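# Set rocker switches to match the reference card

## Task

Flip each switch in the grid so it agrees with the small card lying to the right of the grid (from the arm's view). The card's rows map onto the grid's rows, farthest to farthest. Each card square gives the colour of the side that must be up on the matching switch: green means the side away from the arm, dark grey the side toward it. A switch's lamp glows while the side it is mounted on is pressed down. Every switch must match, and must stay that way without the robot holding it.

## Robot and tools

Robot: one six-joint arm with a two-finger parallel gripper. Joints, base outward: waist, shoulder, elbow, wrist pitch, wrist yaw, wrist roll. Ranges (rad): waist -3.054 to 3.054, shoulder 0.000 to 3.142, elbow 0.000 to 2.356, wrist pitch -1.571 to 1.571, wrist yaw -1.571 to 1.571, wrist roll -3.142 to 3.142. The fingers extend along the gripper's +x axis and close along its y axis. The reported hand point sits between the finger pads, about 3-4 cm short of the tips.

Frame: scene frame, origin on the table surface under the arm base, +z up, +y to the left when facing +x. The base may be slightly tilted. Reported hand position can be a little off, more at long reach.

A pose row is 8 numbers: x, y, z (metres, absolute in scene frame), qw, qx, qy, qz (unit quaternion, w first, absolute in scene frame), opening. Opening runs -1 to 1: +1 is fully open (0.088 m), empty fingers touch near -0.80, and values below that change nothing. Closing from fully open takes at least about 0.5 s.

Tools:
- execute_actions(actions): a list of actions; each action is a list of up to 15 rows, one row per 1/30 s step. If fewer than 15 rows are given, the last one is repeated. Each row is an absolute target, not an offset. An action is rejected if its target lies more than 0.6 m from the gripper's position at that action's start along any gripper axis. If any action is malformed, or the first fails that check against the latest reported state, nothing runs. An empty list just returns the current state and images. Repeat the desired quaternion in every row; don't copy back the reported one, which may have drifted.
- move(target, speed, blocking): one 8-number absolute row; the gripper follows a straight path there. speed in m/s, 0.002 to 0.5 (default 0.25); rotation capped at twice that in rad/s. Path lasts 0.5-10 s, then is cut short. Opening is applied at the start. It does not avoid obstacles; faster contact hits harder, and aiming deeper past a surface pushes harder. blocking=false returns after 0.5 s while the arm continues; until a result shows it has ended, other moves and execute_actions are refused, so use wait or stop.
- wait(seconds): 0 to 10; arm keeps its last command, a running move carries on.
- stop(): brakes a running move (needs stopping distance); fingers keep moving.
- zoom_image(camera, region): camera is cam_head_left, cam_head_right or cam_wrist; region [x0, y0, x1, y1] in pixels, origin top-left, at most 504 x 504. Useful for reading the card colours and lamps.
- finished_scene(scene): pass the current scene number to end it; irreversible. The result reports success and gives the next task. Replying without a tool call ends everything.

Control behaviour: each step, the command is limited to within 70 mm and 16 degrees of the measured pose, then solved by damped IK, favouring position over orientation. Long moves may need several actions; after an action the arm stops near the last clipped pose, so send the remainder next. Joint friction may leave the gripper short or tilted, and tiny moves may not happen; check pose after each move and correct tilt.

Result lines: state gives end_effector_position, end_effector_quat_wxyz and velocities. Joint positions / velocities list the six joints then finger gap (m). Hand target is the pose the controller is currently heading for. pose unreachable means the clearance check (which treats any mount under the base as arm) altered or blocked the command. move: line gives the outcome (done, off_target, moving, held, fault), limits used (paced = command clipped; held = some steps blocked, after which the arm may surge past speed) and distance to target. grip_measured is finger opening on the command scale (may be off ~1 mm, reads narrower while squeezing). grip_effort_n is motor effort in N (negative = closing), capped near 83 N, with offset and friction residue. Joint torques are raw drive outputs; external joint torques estimate outside load per joint, with extra lines for earlier actions.

Cameras: cam_head_left, cam_head_right, cam_wrist, each 896x504, pinhole with radial distortion.

Safety: load limits (N m) waist 16.8, shoulder 20.8, elbow 20.8, wrist pitch 5.49, wrist yaw 5.47, wrist roll 5.13. Reaching one freezes the arm 10 s and drops the rest of the call. Holding loads heats motors; MOTOR HOT warns from 50 °C, at 95 °C an OVER-TEMPERATURE FAULT halts the arm and it may go limp. Press switches gently at low speed with a closed gripper, avoid slamming, heavy pushing, knocking things over, or leaving the arm pressing on a switch at the end.

Each tool is called after "Request:" as name(argument=value, ...) on one line, values as JSON.

## Session

Request:
execute_actions(actions=[])

Scene clock: 0.00 s.
end_effector_position=(+0.3124, -0.2249, +0.3351) grip_measured=+0.850 grip_effort_n=n/a end_effector_quat_wxyz=(+0.925, +0.380, -0.015, -0.017) end_effector_velocity=(-0.000, +0.002, -0.002) end_effector_angular_velocity=(-0.022, +0.010, +0.015)
Joint positions: [-0.019  0.85   0.628  0.25   0.007  0.007  0.081]
Joint velocities: [-0.002 -0.002  0.002 -0.022 -0.007 -0.022  0.   ]
Joint torques (N m, as the arm reports them, + toward a larger angle): no reading
External joint torques (N m, as the arm's controller estimates them; a push from outside toward a larger angle lowers the number): no reading
Heat: hottest wrist pitch 30 °C (+0.0 °C/min).
Hand target: +0.312, -0.225, +0.335; +0.925, +0.380, -0.015, -0.017

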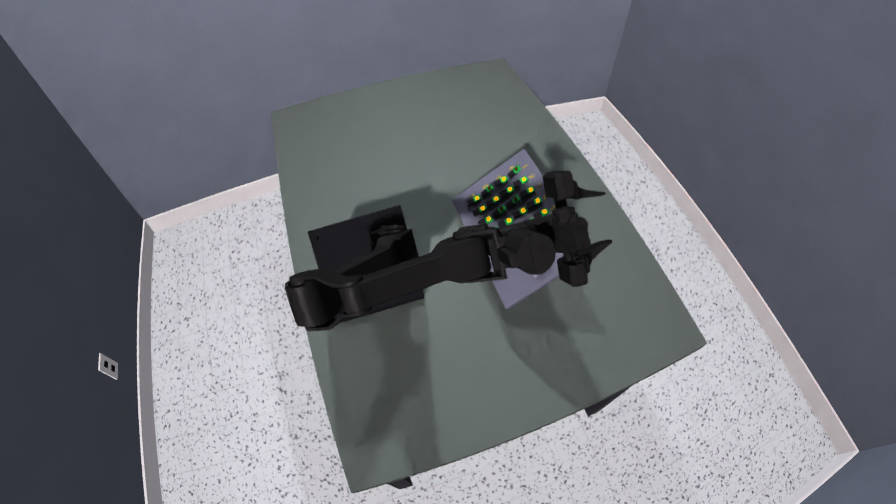

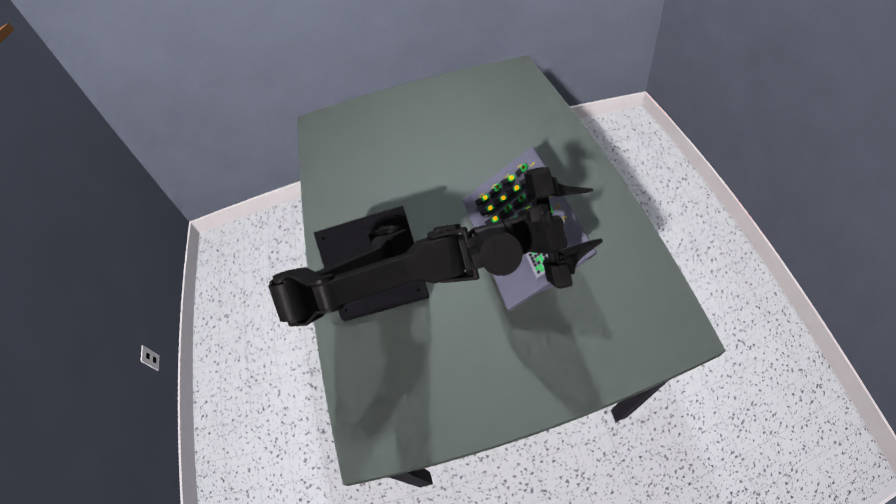

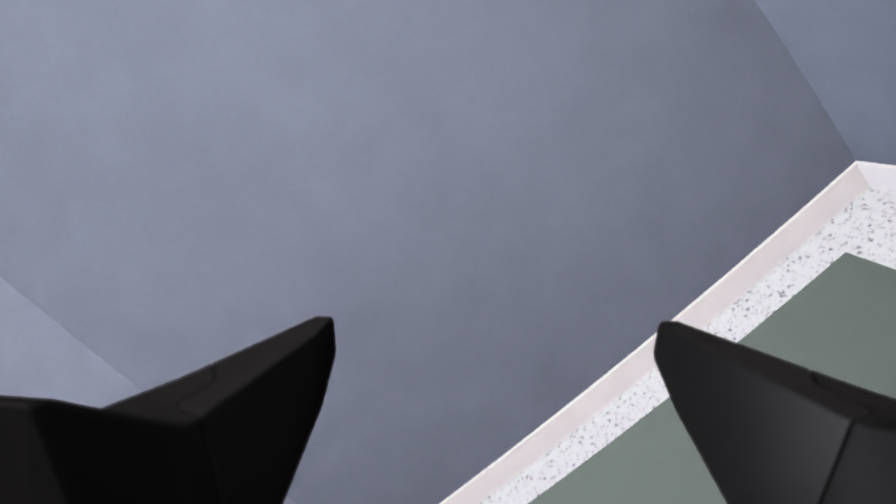

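Request:
zoom_image(camera="cam_head_left", region=[420,130,640,320])

Request:
move(target=[0.25,-0.04,0.27,0.793,0,0.609,0,0.85], speed=0.3)

Region (420, 130, 640, 320) of cam_head_left's 896x504 image, scaled by 2.291, with more detail than that image has; it fills the top 435 rows of this view, and the rest is white.

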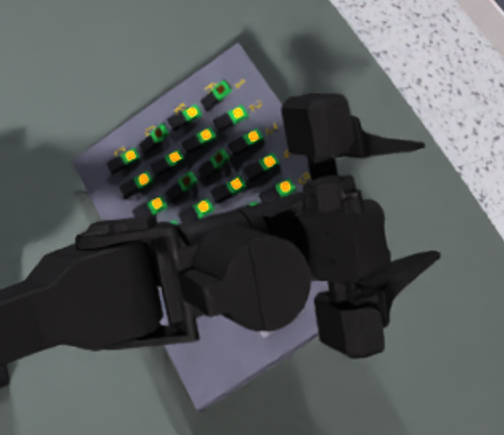

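Scene clock: 3.93 s.
end_effector_position=(+0.2493, -0.0401, +0.2662) grip_measured=+0.850 grip_effort_n=-1.6 end_effector_quat_wxyz=(+0.789, +0.003, +0.614, +0.006) end_effector_velocity=(+0.000, +0.001, +0.003) end_effector_angular_velocity=(+0.019, +0.012, +0.006)
Joint positions: [ 0.69   1.711  1.232 -1.426  0.728  0.712  0.081]
Joint velocities: [-0.002  0.002  0.017 -0.007 -0.022 -0.007 -0.   ]
Joint torques (N m, as the arm reports them, + toward a larger angle): [ 4.06 -2.06  6.67  0.3   0.04  0.15]
External joint torques (N m, as the arm's controller estimates them; a push from outside toward a larger angle lowers the number): [ 0.31  0.04  1.97 -0.26 -0.08  0.15]
Heat: hottest wrist pitch 30 °C (+0.0 °C/min).
Hand target: +0.250, -0.039, +0.268; +0.790, +0.005, +0.614, +0.006
Off the commanded pose: 0.004 m, 1 deg.
move: done

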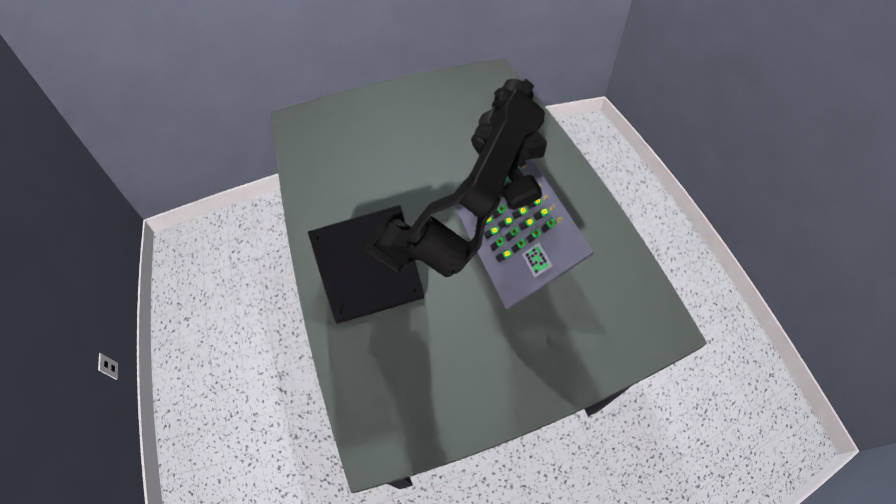

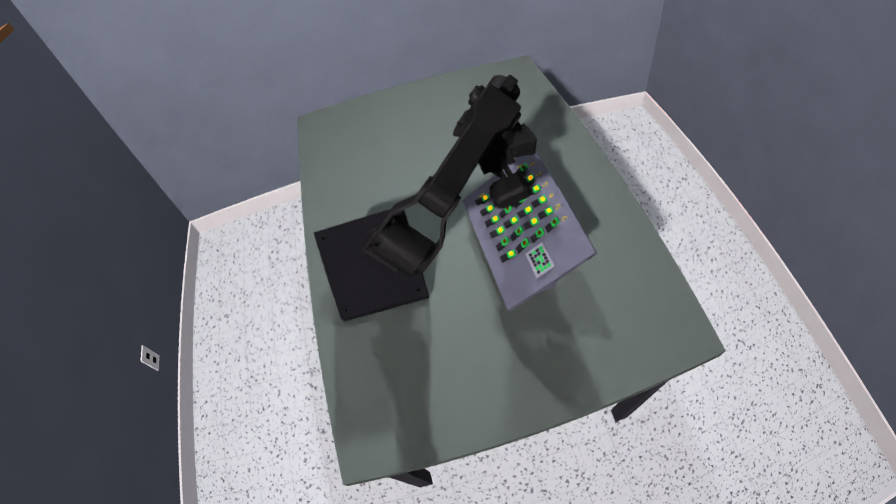

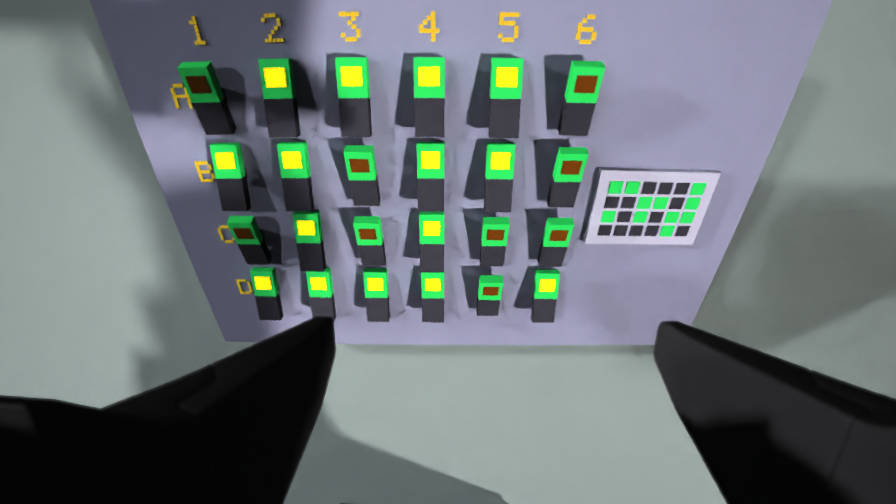

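Request:
zoom_image(camera="cam_wrist", region=[570,150,740,260])

Request:
zoom_image(camera="cam_head_right", region=[430,130,630,320])

Region (570, 150, 740, 260) of cam_wrist's 896x504 image, scaled by 2.965, with more detail than that image has; it fills the top 326 rows of this view, and the rest is white.

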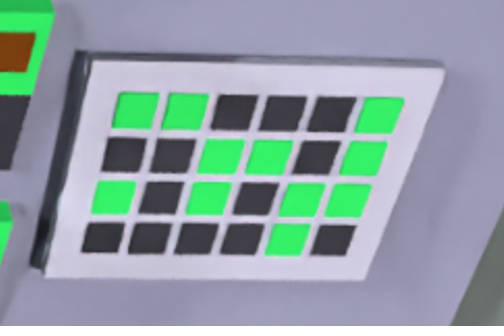

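Region (430, 130, 630, 320) of cam_head_right's 896x504 image, scaled by 2.520, with more detail than that image has; it fills the top 479 rows of this view, and the rest is white.

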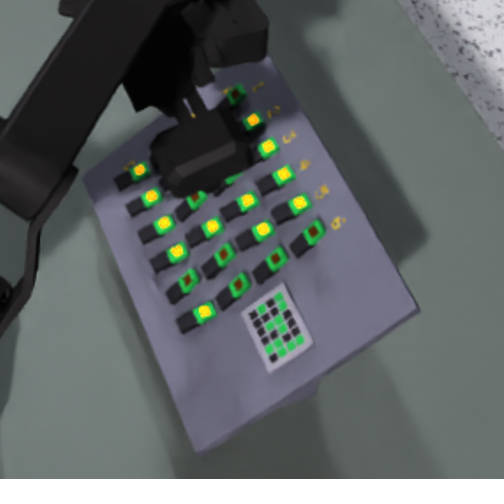

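Request:
move(target=[0.2655,-0.04,0.212,0.793,0,0.609,0,-0.85])

Scene clock: 6.30 s.
end_effector_position=(+0.2668, -0.0389, +0.2131) grip_measured=-0.784 grip_effort_n=-83.5 end_effector_quat_wxyz=(+0.793, +0.002, +0.609, -0.001) end_effector_velocity=(-0.001, +0.002, -0.004) end_effector_angular_velocity=(+0.004, +0.004, +0.013)
Joint positions: [ 0.553  1.695  1.055 -1.135  0.781  0.535  0.001]
Joint velocities: [-0.007 -0.002 -0.017  0.022 -0.007 -0.022  0.   ]
Joint torques (N m, as the arm reports them, + toward a larger angle): [ 3.8  -4.17  4.96  0.65  0.21 -0.15]
External joint torques (N m, as the arm's controller estimates them; a push from outside toward a larger angle lowers the number): [-0.2  -1.48  0.16  0.04  0.1  -0.15]
Heat: hottest wrist pitch 30 °C (+0.0 °C/min).
Hand target: +0.266, -0.040, +0.212; +0.793, -0.000, +0.609, -0.000
Off the commanded pose: 0.002 m, 0 deg.
move: done

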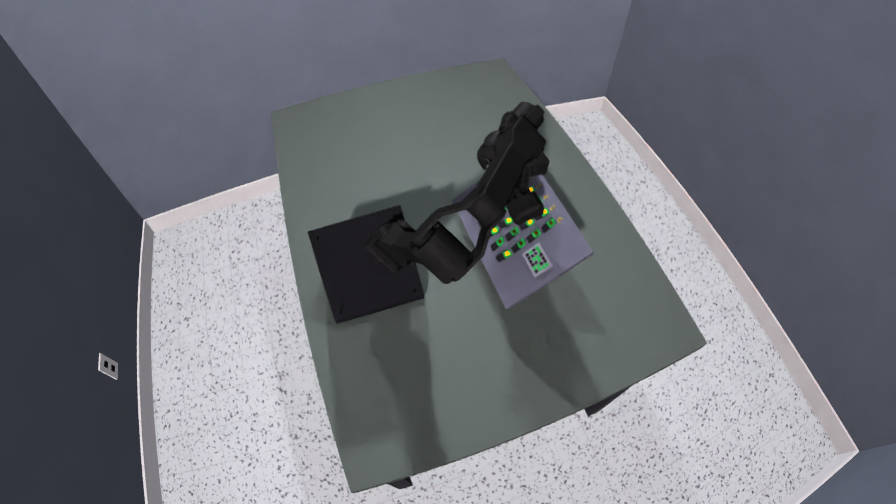

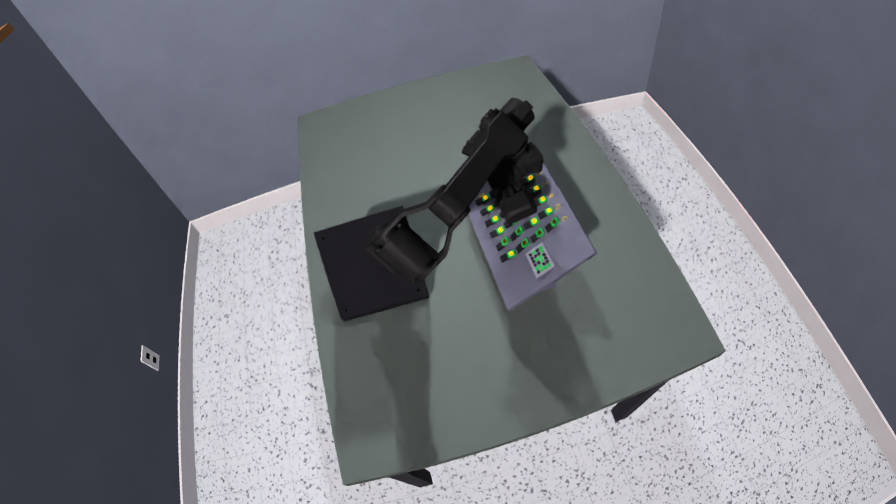

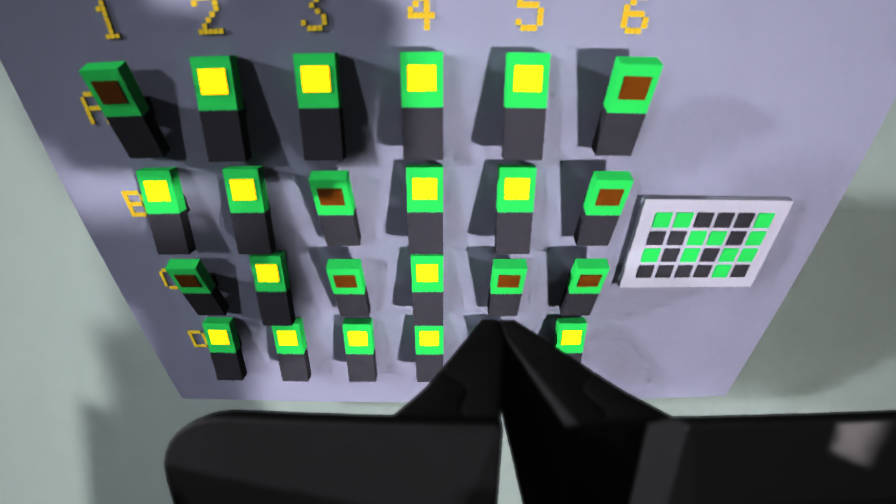

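Request:
move(target=[0.277,-0.018,0.164,0.793,0,0.609,0,-0.8], speed=0.15)

Scene clock: 9.33 s.
end_effector_position=(+0.2787, -0.0185, +0.1669) grip_measured=-0.784 grip_effort_n=-83.5 end_effector_quat_wxyz=(+0.795, +0.006, +0.606, -0.001) end_effector_velocity=(-0.000, +0.001, -0.001) end_effector_angular_velocity=(+0.006, +0.003, +0.006)
Joint positions: [ 0.476  1.764  0.927 -0.851  0.793  0.427  0.001]
Joint velocities: [-0.002  0.002 -0.002  0.007 -0.007 -0.007 -0.   ]
Joint torques (N m, as the arm reports them, + toward a larger angle): [ 4.08 -3.41  4.74  0.67  0.18 -0.16]
External joint torques (N m, as the arm's controller estimates them; a push from outside toward a larger angle lowers the number): [-0.19 -0.1   0.05  0.06  0.1  -0.16]
Heat: hottest wrist pitch 30 °C (+0.0 °C/min).
Hand target: +0.277, -0.018, +0.164; +0.793, -0.000, +0.609, -0.000
Off the commanded pose: 0.003 m, 1 deg.
move: done

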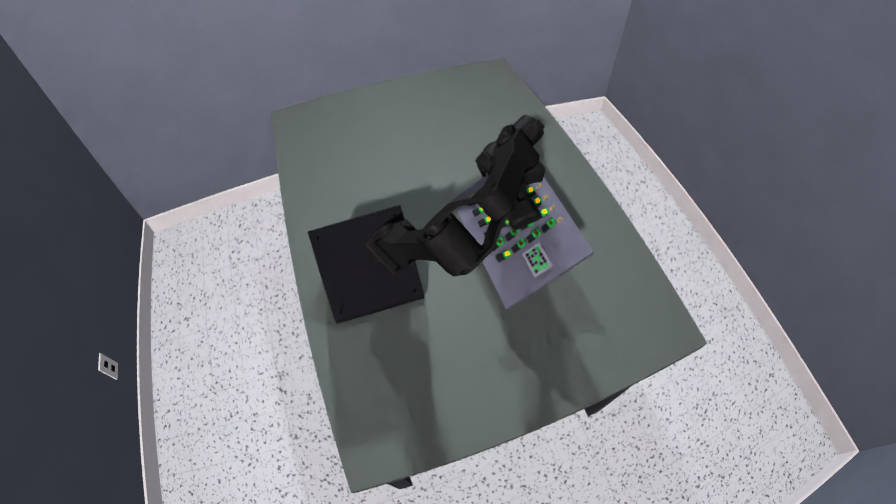

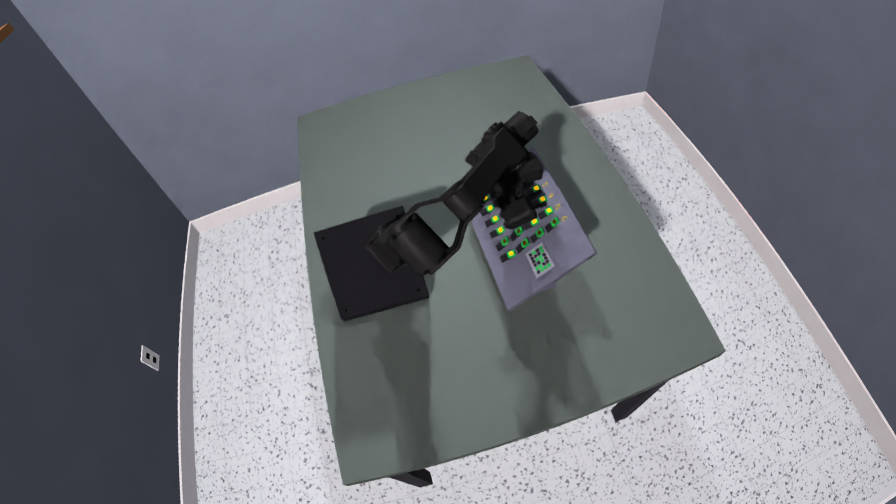

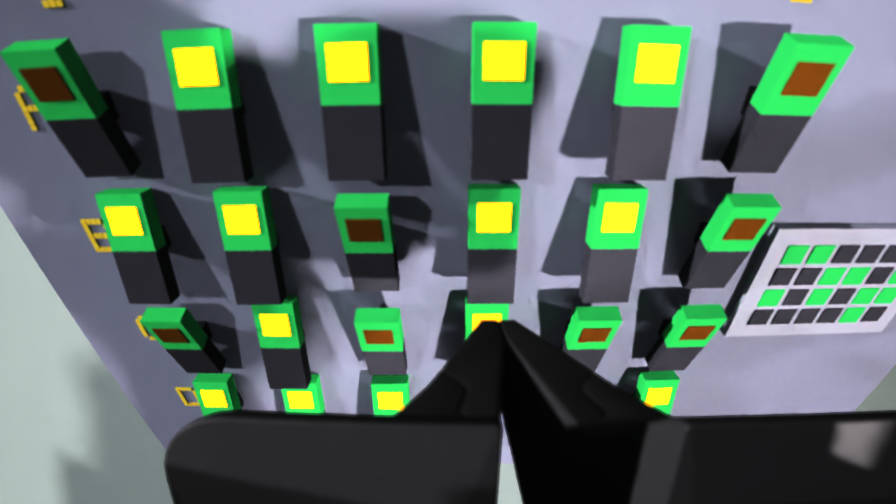

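Request:
move(target=[0.286,-0.018,0.153,0.793,0,0.609,0,-0.8], speed=0.04)

Scene clock: 10.53 s.
end_effector_position=(+0.2876, -0.0187, +0.1558) grip_measured=-0.784 grip_effort_n=-83.5 end_effector_quat_wxyz=(+0.795, +0.006, +0.607, -0.002) end_effector_velocity=(+0.003, -0.000, +0.000) end_effector_angular_velocity=(-0.003, -0.015, +0.004)
Joint positions: [ 0.436  1.788  0.921 -0.781  0.797  0.371  0.001]
Joint velocities: [-0.002 -0.002 -0.002  0.022  0.007 -0.022 -0.   ]
Joint torques (N m, as the arm reports them, + toward a larger angle): [ 4.22 -3.54  4.69  0.65  0.14 -0.16]
External joint torques (N m, as the arm's controller estimates them; a push from outside toward a larger angle lowers the number): [-0.17  0.02  0.05  0.02  0.07 -0.16]
Heat: hottest wrist pitch 30 °C (+0.0 °C/min).
Hand target: +0.286, -0.018, +0.153; +0.793, -0.000, +0.609, -0.000
Off the commanded pose: 0.003 m, 1 deg.
move: done

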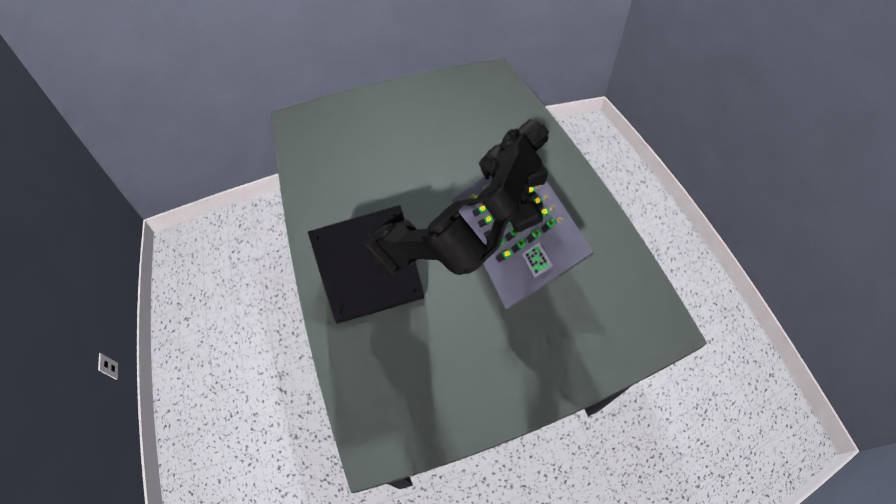

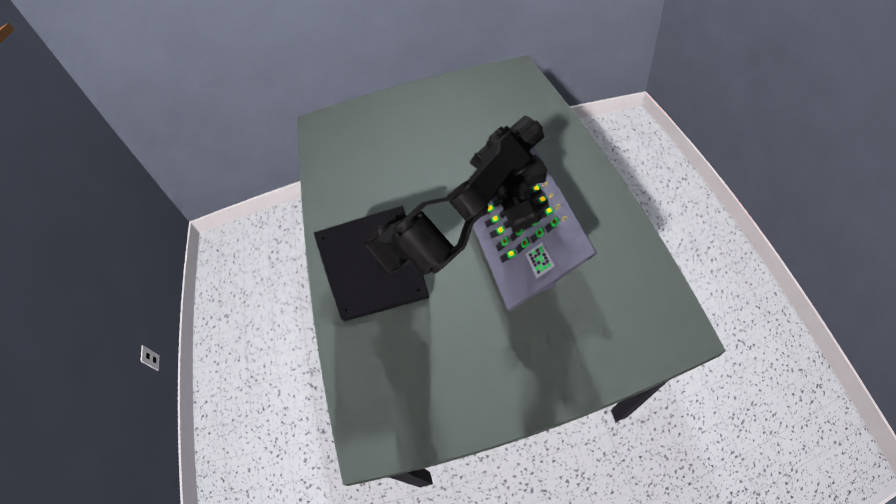

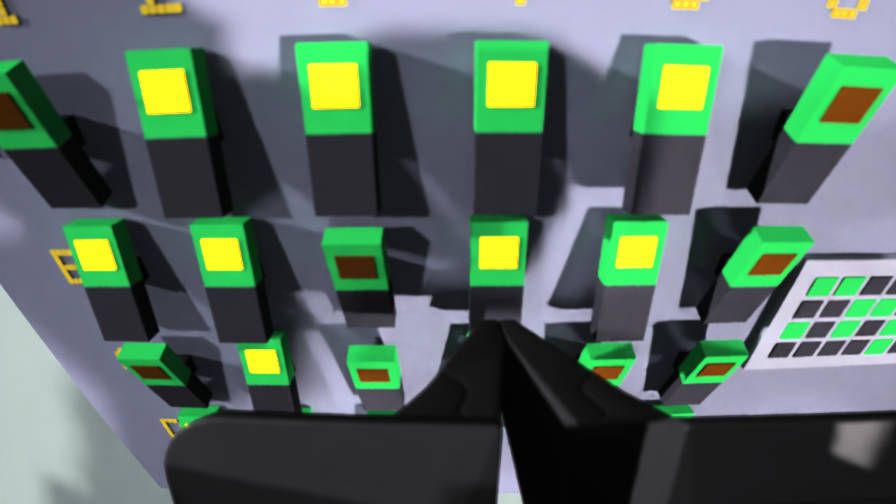

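Request:
move(target=[0.286,-0.018,0.143,0.793,0,0.609,0,-0.8], speed=0.02)

Scene clock: 11.83 s.
end_effector_position=(+0.2880, -0.0183, +0.1478) grip_measured=-0.784 grip_effort_n=-83.5 end_effector_quat_wxyz=(+0.796, +0.005, +0.605, -0.001) end_effector_velocity=(-0.001, -0.000, -0.000) end_effector_angular_velocity=(-0.012, -0.006, +0.020)
Joint positions: [ 0.419  1.789  0.892 -0.728  0.8    0.339  0.001]
Joint velocities: [ 0.002 -0.002 -0.007  0.007  0.007 -0.022 -0.   ]
Joint torques (N m, as the arm reports them, + toward a larger angle): [ 3.77 -3.32  4.23  1.02  0.14 -0.15]
External joint torques (N m, as the arm's controller estimates them; a push from outside toward a larger angle lowers the number): [-0.62  0.24 -0.31  0.39  0.07 -0.16]
Heat: hottest elbow 30 °C (+0.0 °C/min).
Hand target: +0.286, -0.018, +0.143; +0.793, +0.000, +0.609, -0.000
Off the commanded pose: 0.005 m, 1 deg.
move: done

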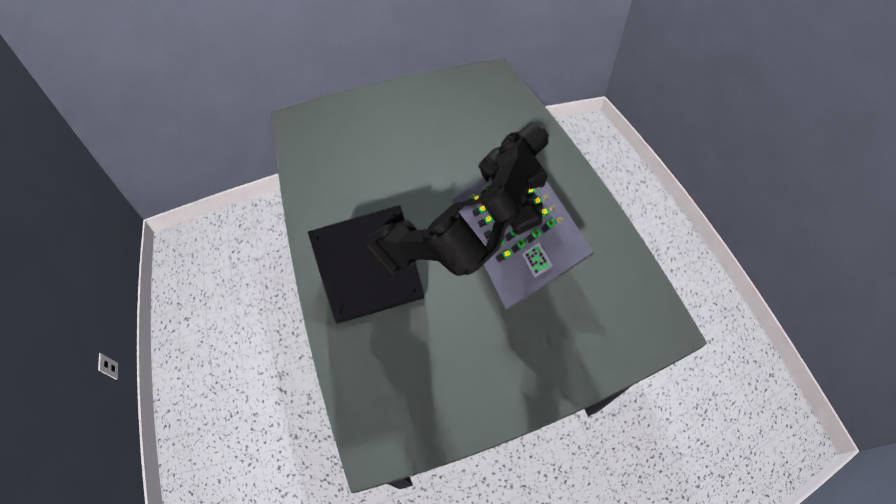

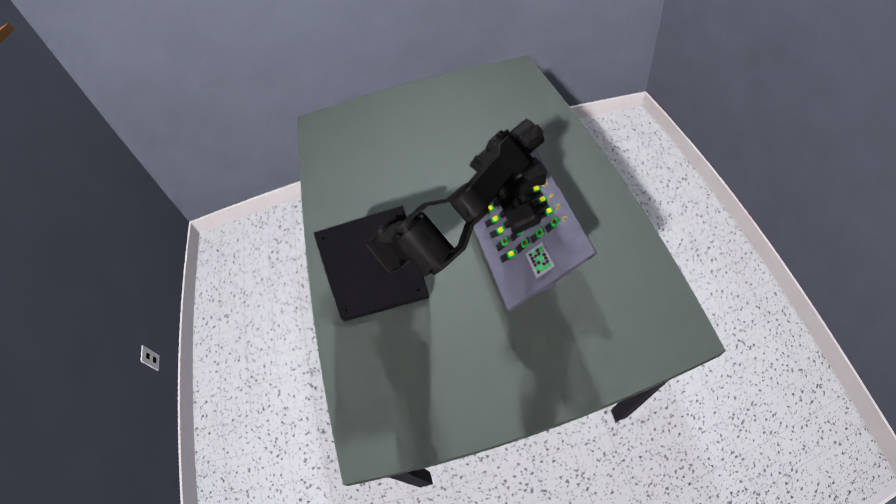

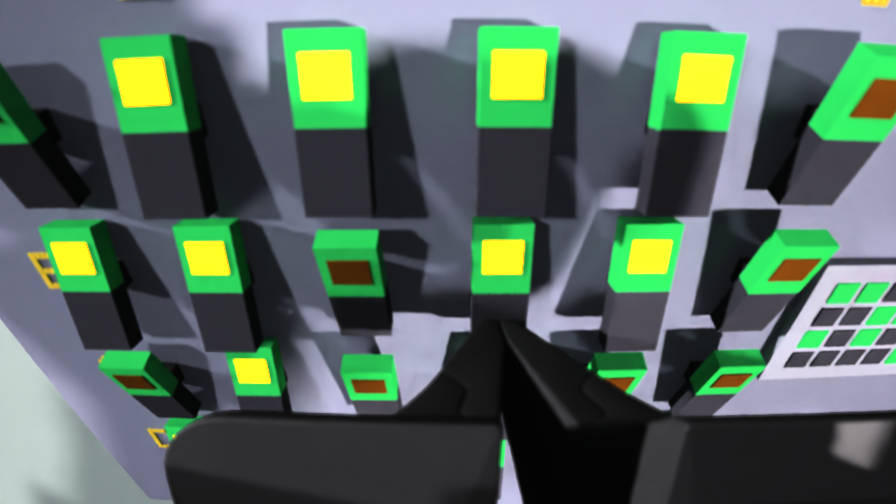

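In contact.

Request:
move(target=[0.287,-0.018,0.137,0.793,0,0.609,0,-0.8], speed=0.03)

Scene clock: 12.80 s.
end_effector_position=(+0.2890, -0.0176, +0.1436) grip_measured=-0.784 grip_effort_n=-83.5 end_effector_quat_wxyz=(+0.798, +0.003, +0.603, +0.001) end_effector_velocity=(-0.001, +0.001, -0.001) end_effector_angular_velocity=(+0.006, +0.002, +0.006)
Joint positions: [ 0.409  1.791  0.878 -0.694  0.801  0.316  0.001]
Joint velocities: [-0.002 -0.002 -0.007  0.007 -0.007 -0.007 -0.   ]
Joint torques (N m, as the arm reports them, + toward a larger angle): [ 3.2  -2.97  4.2   1.11  0.07 -0.16]
External joint torques (N m, as the arm's controller estimates them; a push from outside toward a larger angle lowers the number): [-1.23  0.65 -0.36  0.47  0.01 -0.16]
Heat: hottest elbow 30 °C (+0.0 °C/min).
Hand target: +0.287, -0.018, +0.137; +0.793, -0.000, +0.609, +0.000
Off the commanded pose: 0.007 m, 1 deg.
move: done

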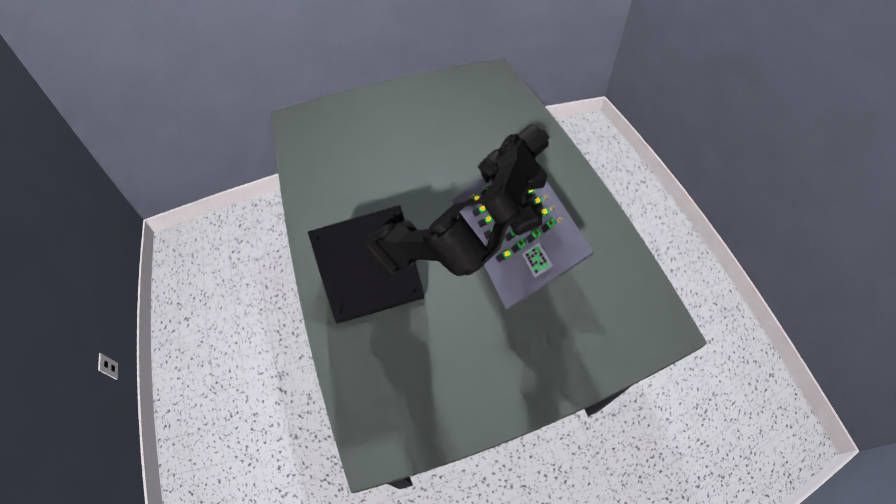

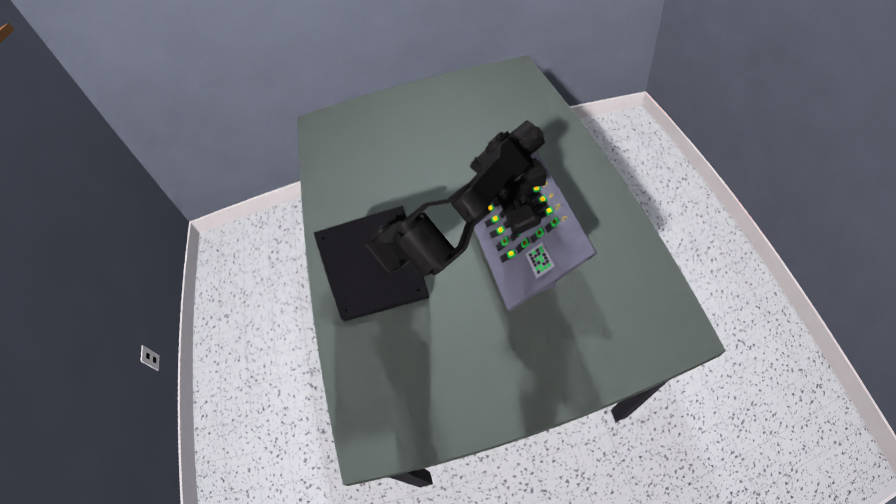

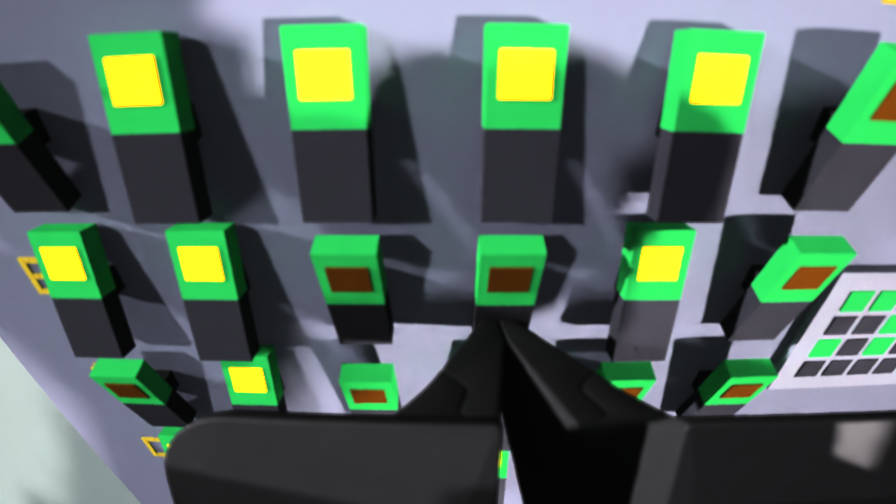

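Request:
execute_actions(actions=[[[0.287,-0.018,0.145,0.793,0,0.609,0,-0.8],[0.286,-0.018,0.148,0.793,0,0.609,0,-0.8],[0.285,-0.018,0.152,0.793,0,0.609,0,-0.8],[0.284,-0.018,0.156,0.793,0,0.609,0,-0.8],[0.284,-0.018,0.160,0.793,0,0.609,0,-0.8],[0.284,-0.018,0.164,0.793,0,0.609,0,-0.8],[0.284,-0.018,0.168,0.793,0,0.609,0,-0.8],[0.284,-0.018,0.172,0.793,0,0.609,0,-0.8],[0.284,-0.018,0.176,0.793,0,0.609,0,-0.8],[0.285,-0.017,0.180,0.793,0,0.609,0,-0.8],[0.286,-0.015,0.183,0.793,0,0.609,0,-0.8],[0.287,-0.013,0.186,0.793,0,0.609,0,-0.8],[0.288,-0.011,0.188,0.793,0,0.609,0,-0.8]]])

Request:
move(target=[0.319,0.050,0.183,0.793,0,0.609,0,-0.8], speed=0.15)

Scene clock: 14.23 s.
end_effector_position=(+0.2868, -0.0139, +0.1846) grip_measured=-0.784 grip_effort_n=-83.5 end_effector_quat_wxyz=(+0.795, +0.000, +0.607, +0.001) end_effector_velocity=(+0.025, +0.030, +0.062) end_effector_angular_velocity=(+0.048, -0.049, -0.025)
Joint positions: [ 0.512  1.804  1.019 -0.942  0.791  0.468  0.001]
Joint velocities: [ 0.149  0.115  0.266 -0.212 -0.037  0.183 -0.   ]
Joint torques (N m, as the arm reports them, + toward a larger angle): [ 4.27 -3.26  5.83  0.18 -0.01  0.14]
External joint torques (N m, as the arm's controller estimates them; a push from outside toward a larger angle lowers the number): [ 0.26 -0.04  1.58 -0.25 -0.1   0.14]
Heat: hottest elbow 30 °C (+0.0 °C/min).
Hand target: +0.288, -0.011, +0.188; +0.793, +0.000, +0.609, +0.000
Off the commanded pose: 0.005 m, 0 deg.

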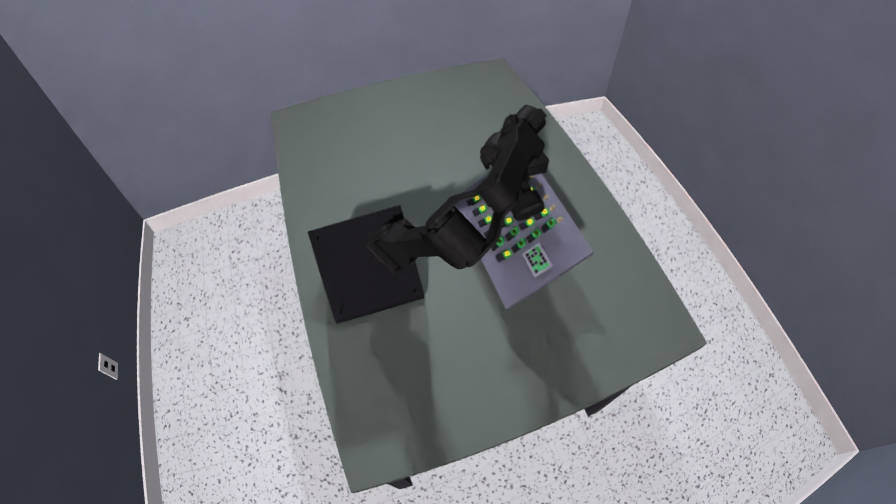

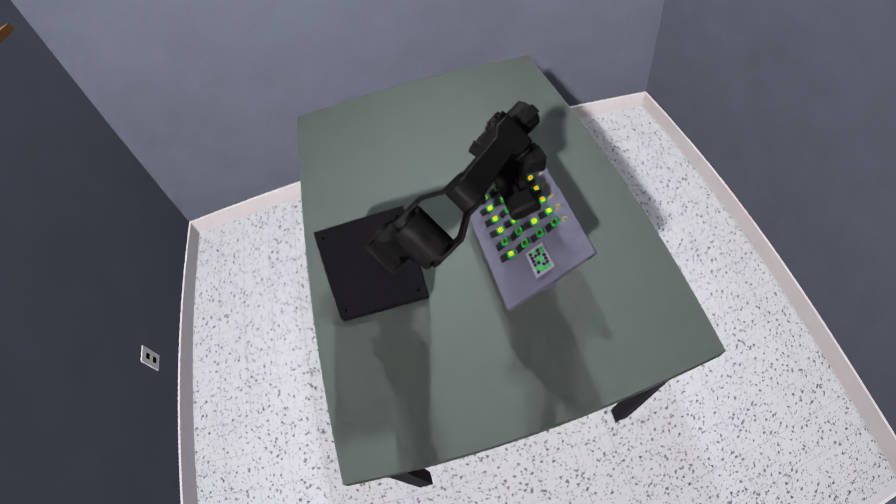

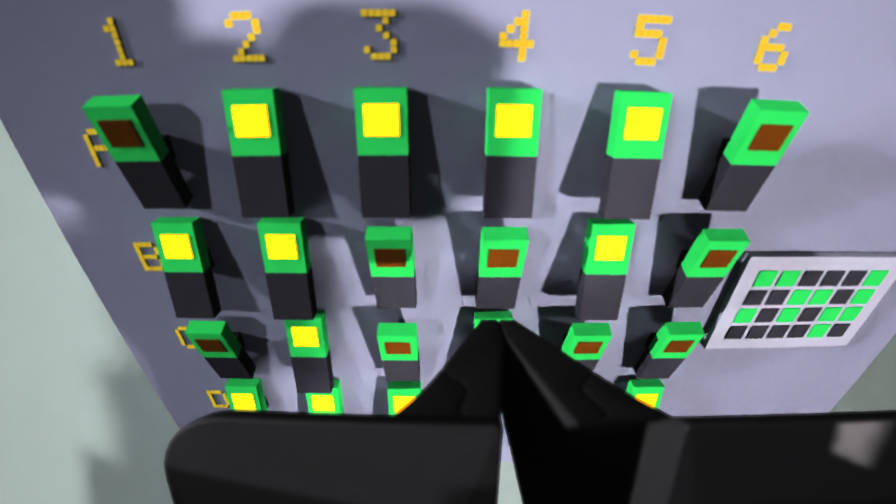

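Scene clock: 15.20 s.
end_effector_position=(+0.3176, +0.0480, +0.1821) grip_measured=-0.784 grip_effort_n=-83.5 end_effector_quat_wxyz=(+0.792, -0.002, +0.610, +0.000) end_effector_velocity=(-0.005, +0.002, -0.004) end_effector_angular_velocity=(+0.007, +0.024, +0.020)
Joint positions: [ 0.578  2.082  1.202 -0.924  0.777  0.564  0.001]
Joint velocities: [-0.002  0.002 -0.007 -0.007 -0.022 -0.007  0.   ]
Joint torques (N m, as the arm reports them, + toward a larger angle): [ 5.42 -5.01  6.78  0.34  0.06  0.15]
External joint torques (N m, as the arm's controller estimates them; a push from outside toward a larger angle lowers the number): [ 0.3  -0.12  1.98 -0.23 -0.05  0.15]
Heat: hottest elbow 30 °C (+0.0 °C/min).
Hand target: +0.319, +0.050, +0.183; +0.793, +0.000, +0.609, +0.000
Off the commanded pose: 0.003 m, 0 deg.
move: done

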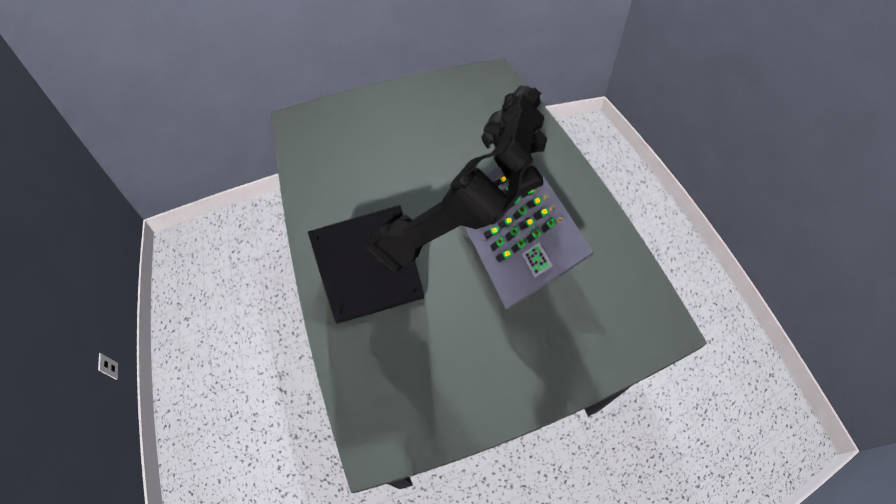

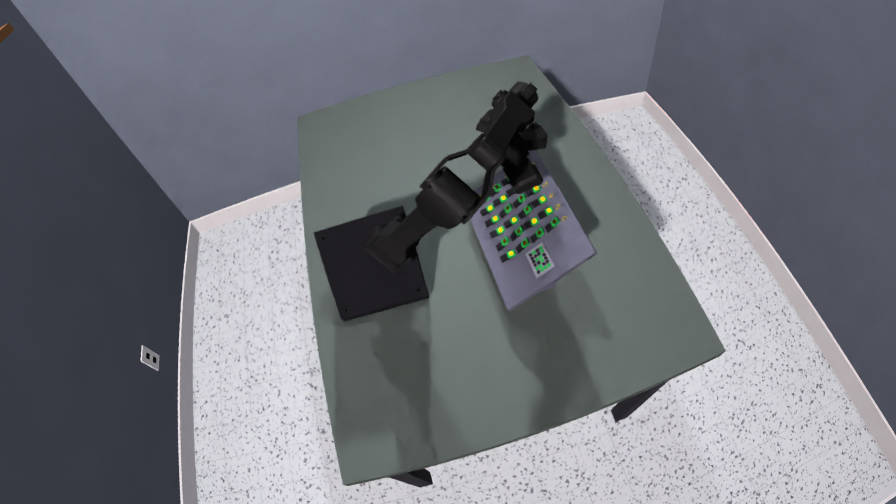

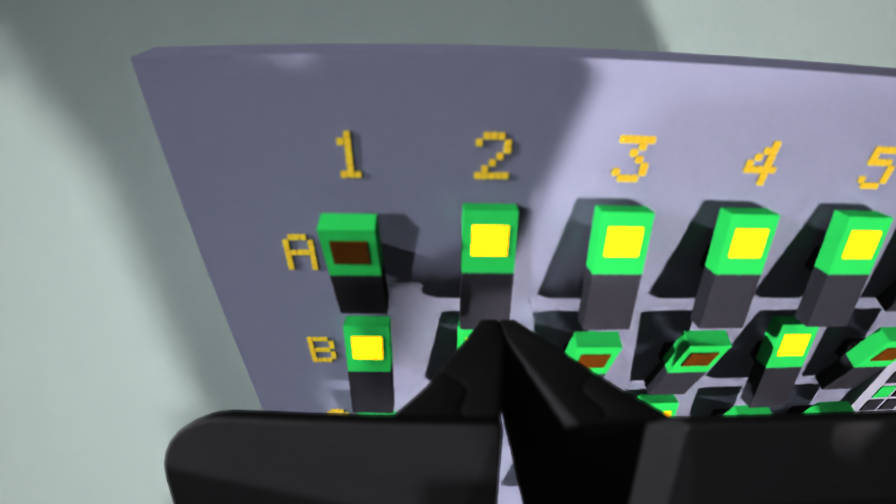

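Request:
move(target=[0.320,0.051,0.161,0.793,0,0.609,0,-0.8], speed=0.025)

Scene clock: 16.80 s.
end_effector_position=(+0.3209, +0.0504, +0.1693) grip_measured=-0.784 grip_effort_n=-83.5 end_effector_quat_wxyz=(+0.799, +0.001, +0.602, -0.000) end_effector_velocity=(+0.018, +0.005, -0.015) end_effector_angular_velocity=(+0.090, -0.038, -0.098)
Joint positions: [ 0.557  2.085  1.154 -0.826  0.79   0.523  0.001]
Joint velocities: [-0.056 -0.002 -0.042  0.183 -0.022 -0.022 -0.   ]
Joint torques (N m, as the arm reports them, + toward a larger angle): [ 4.05 -4.14  4.84  1.26 -0.09 -0.14]
External joint torques (N m, as the arm's controller estimates them; a push from outside toward a larger angle lowers the number): [-0.95  0.78 -0.12  0.74 -0.22 -0.15]
Heat: hottest wrist pitch 31 °C (+3.6 °C/min).
Hand target: +0.320, +0.051, +0.161; +0.793, -0.000, +0.609, +0.000
Off the commanded pose: 0.008 m, 1 deg.
move: done

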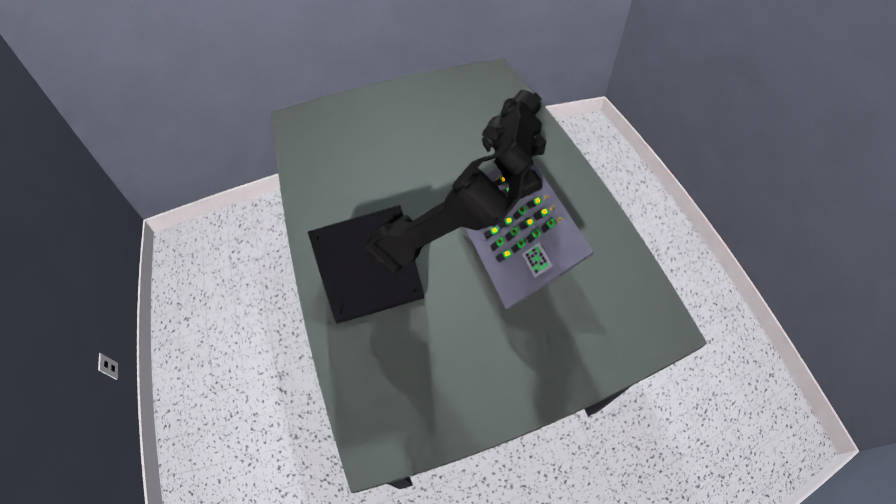

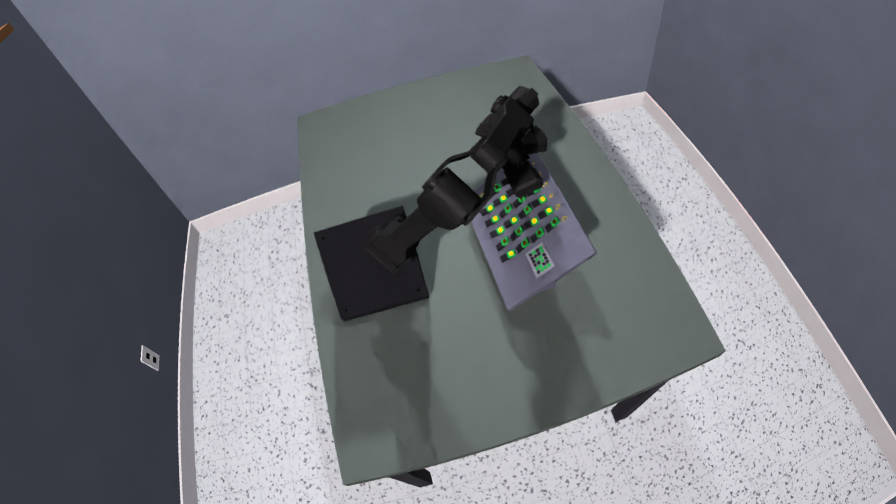

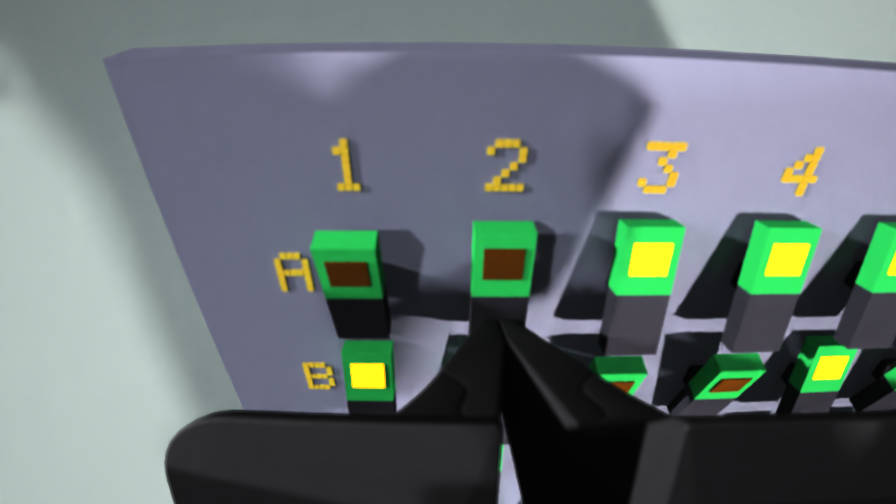

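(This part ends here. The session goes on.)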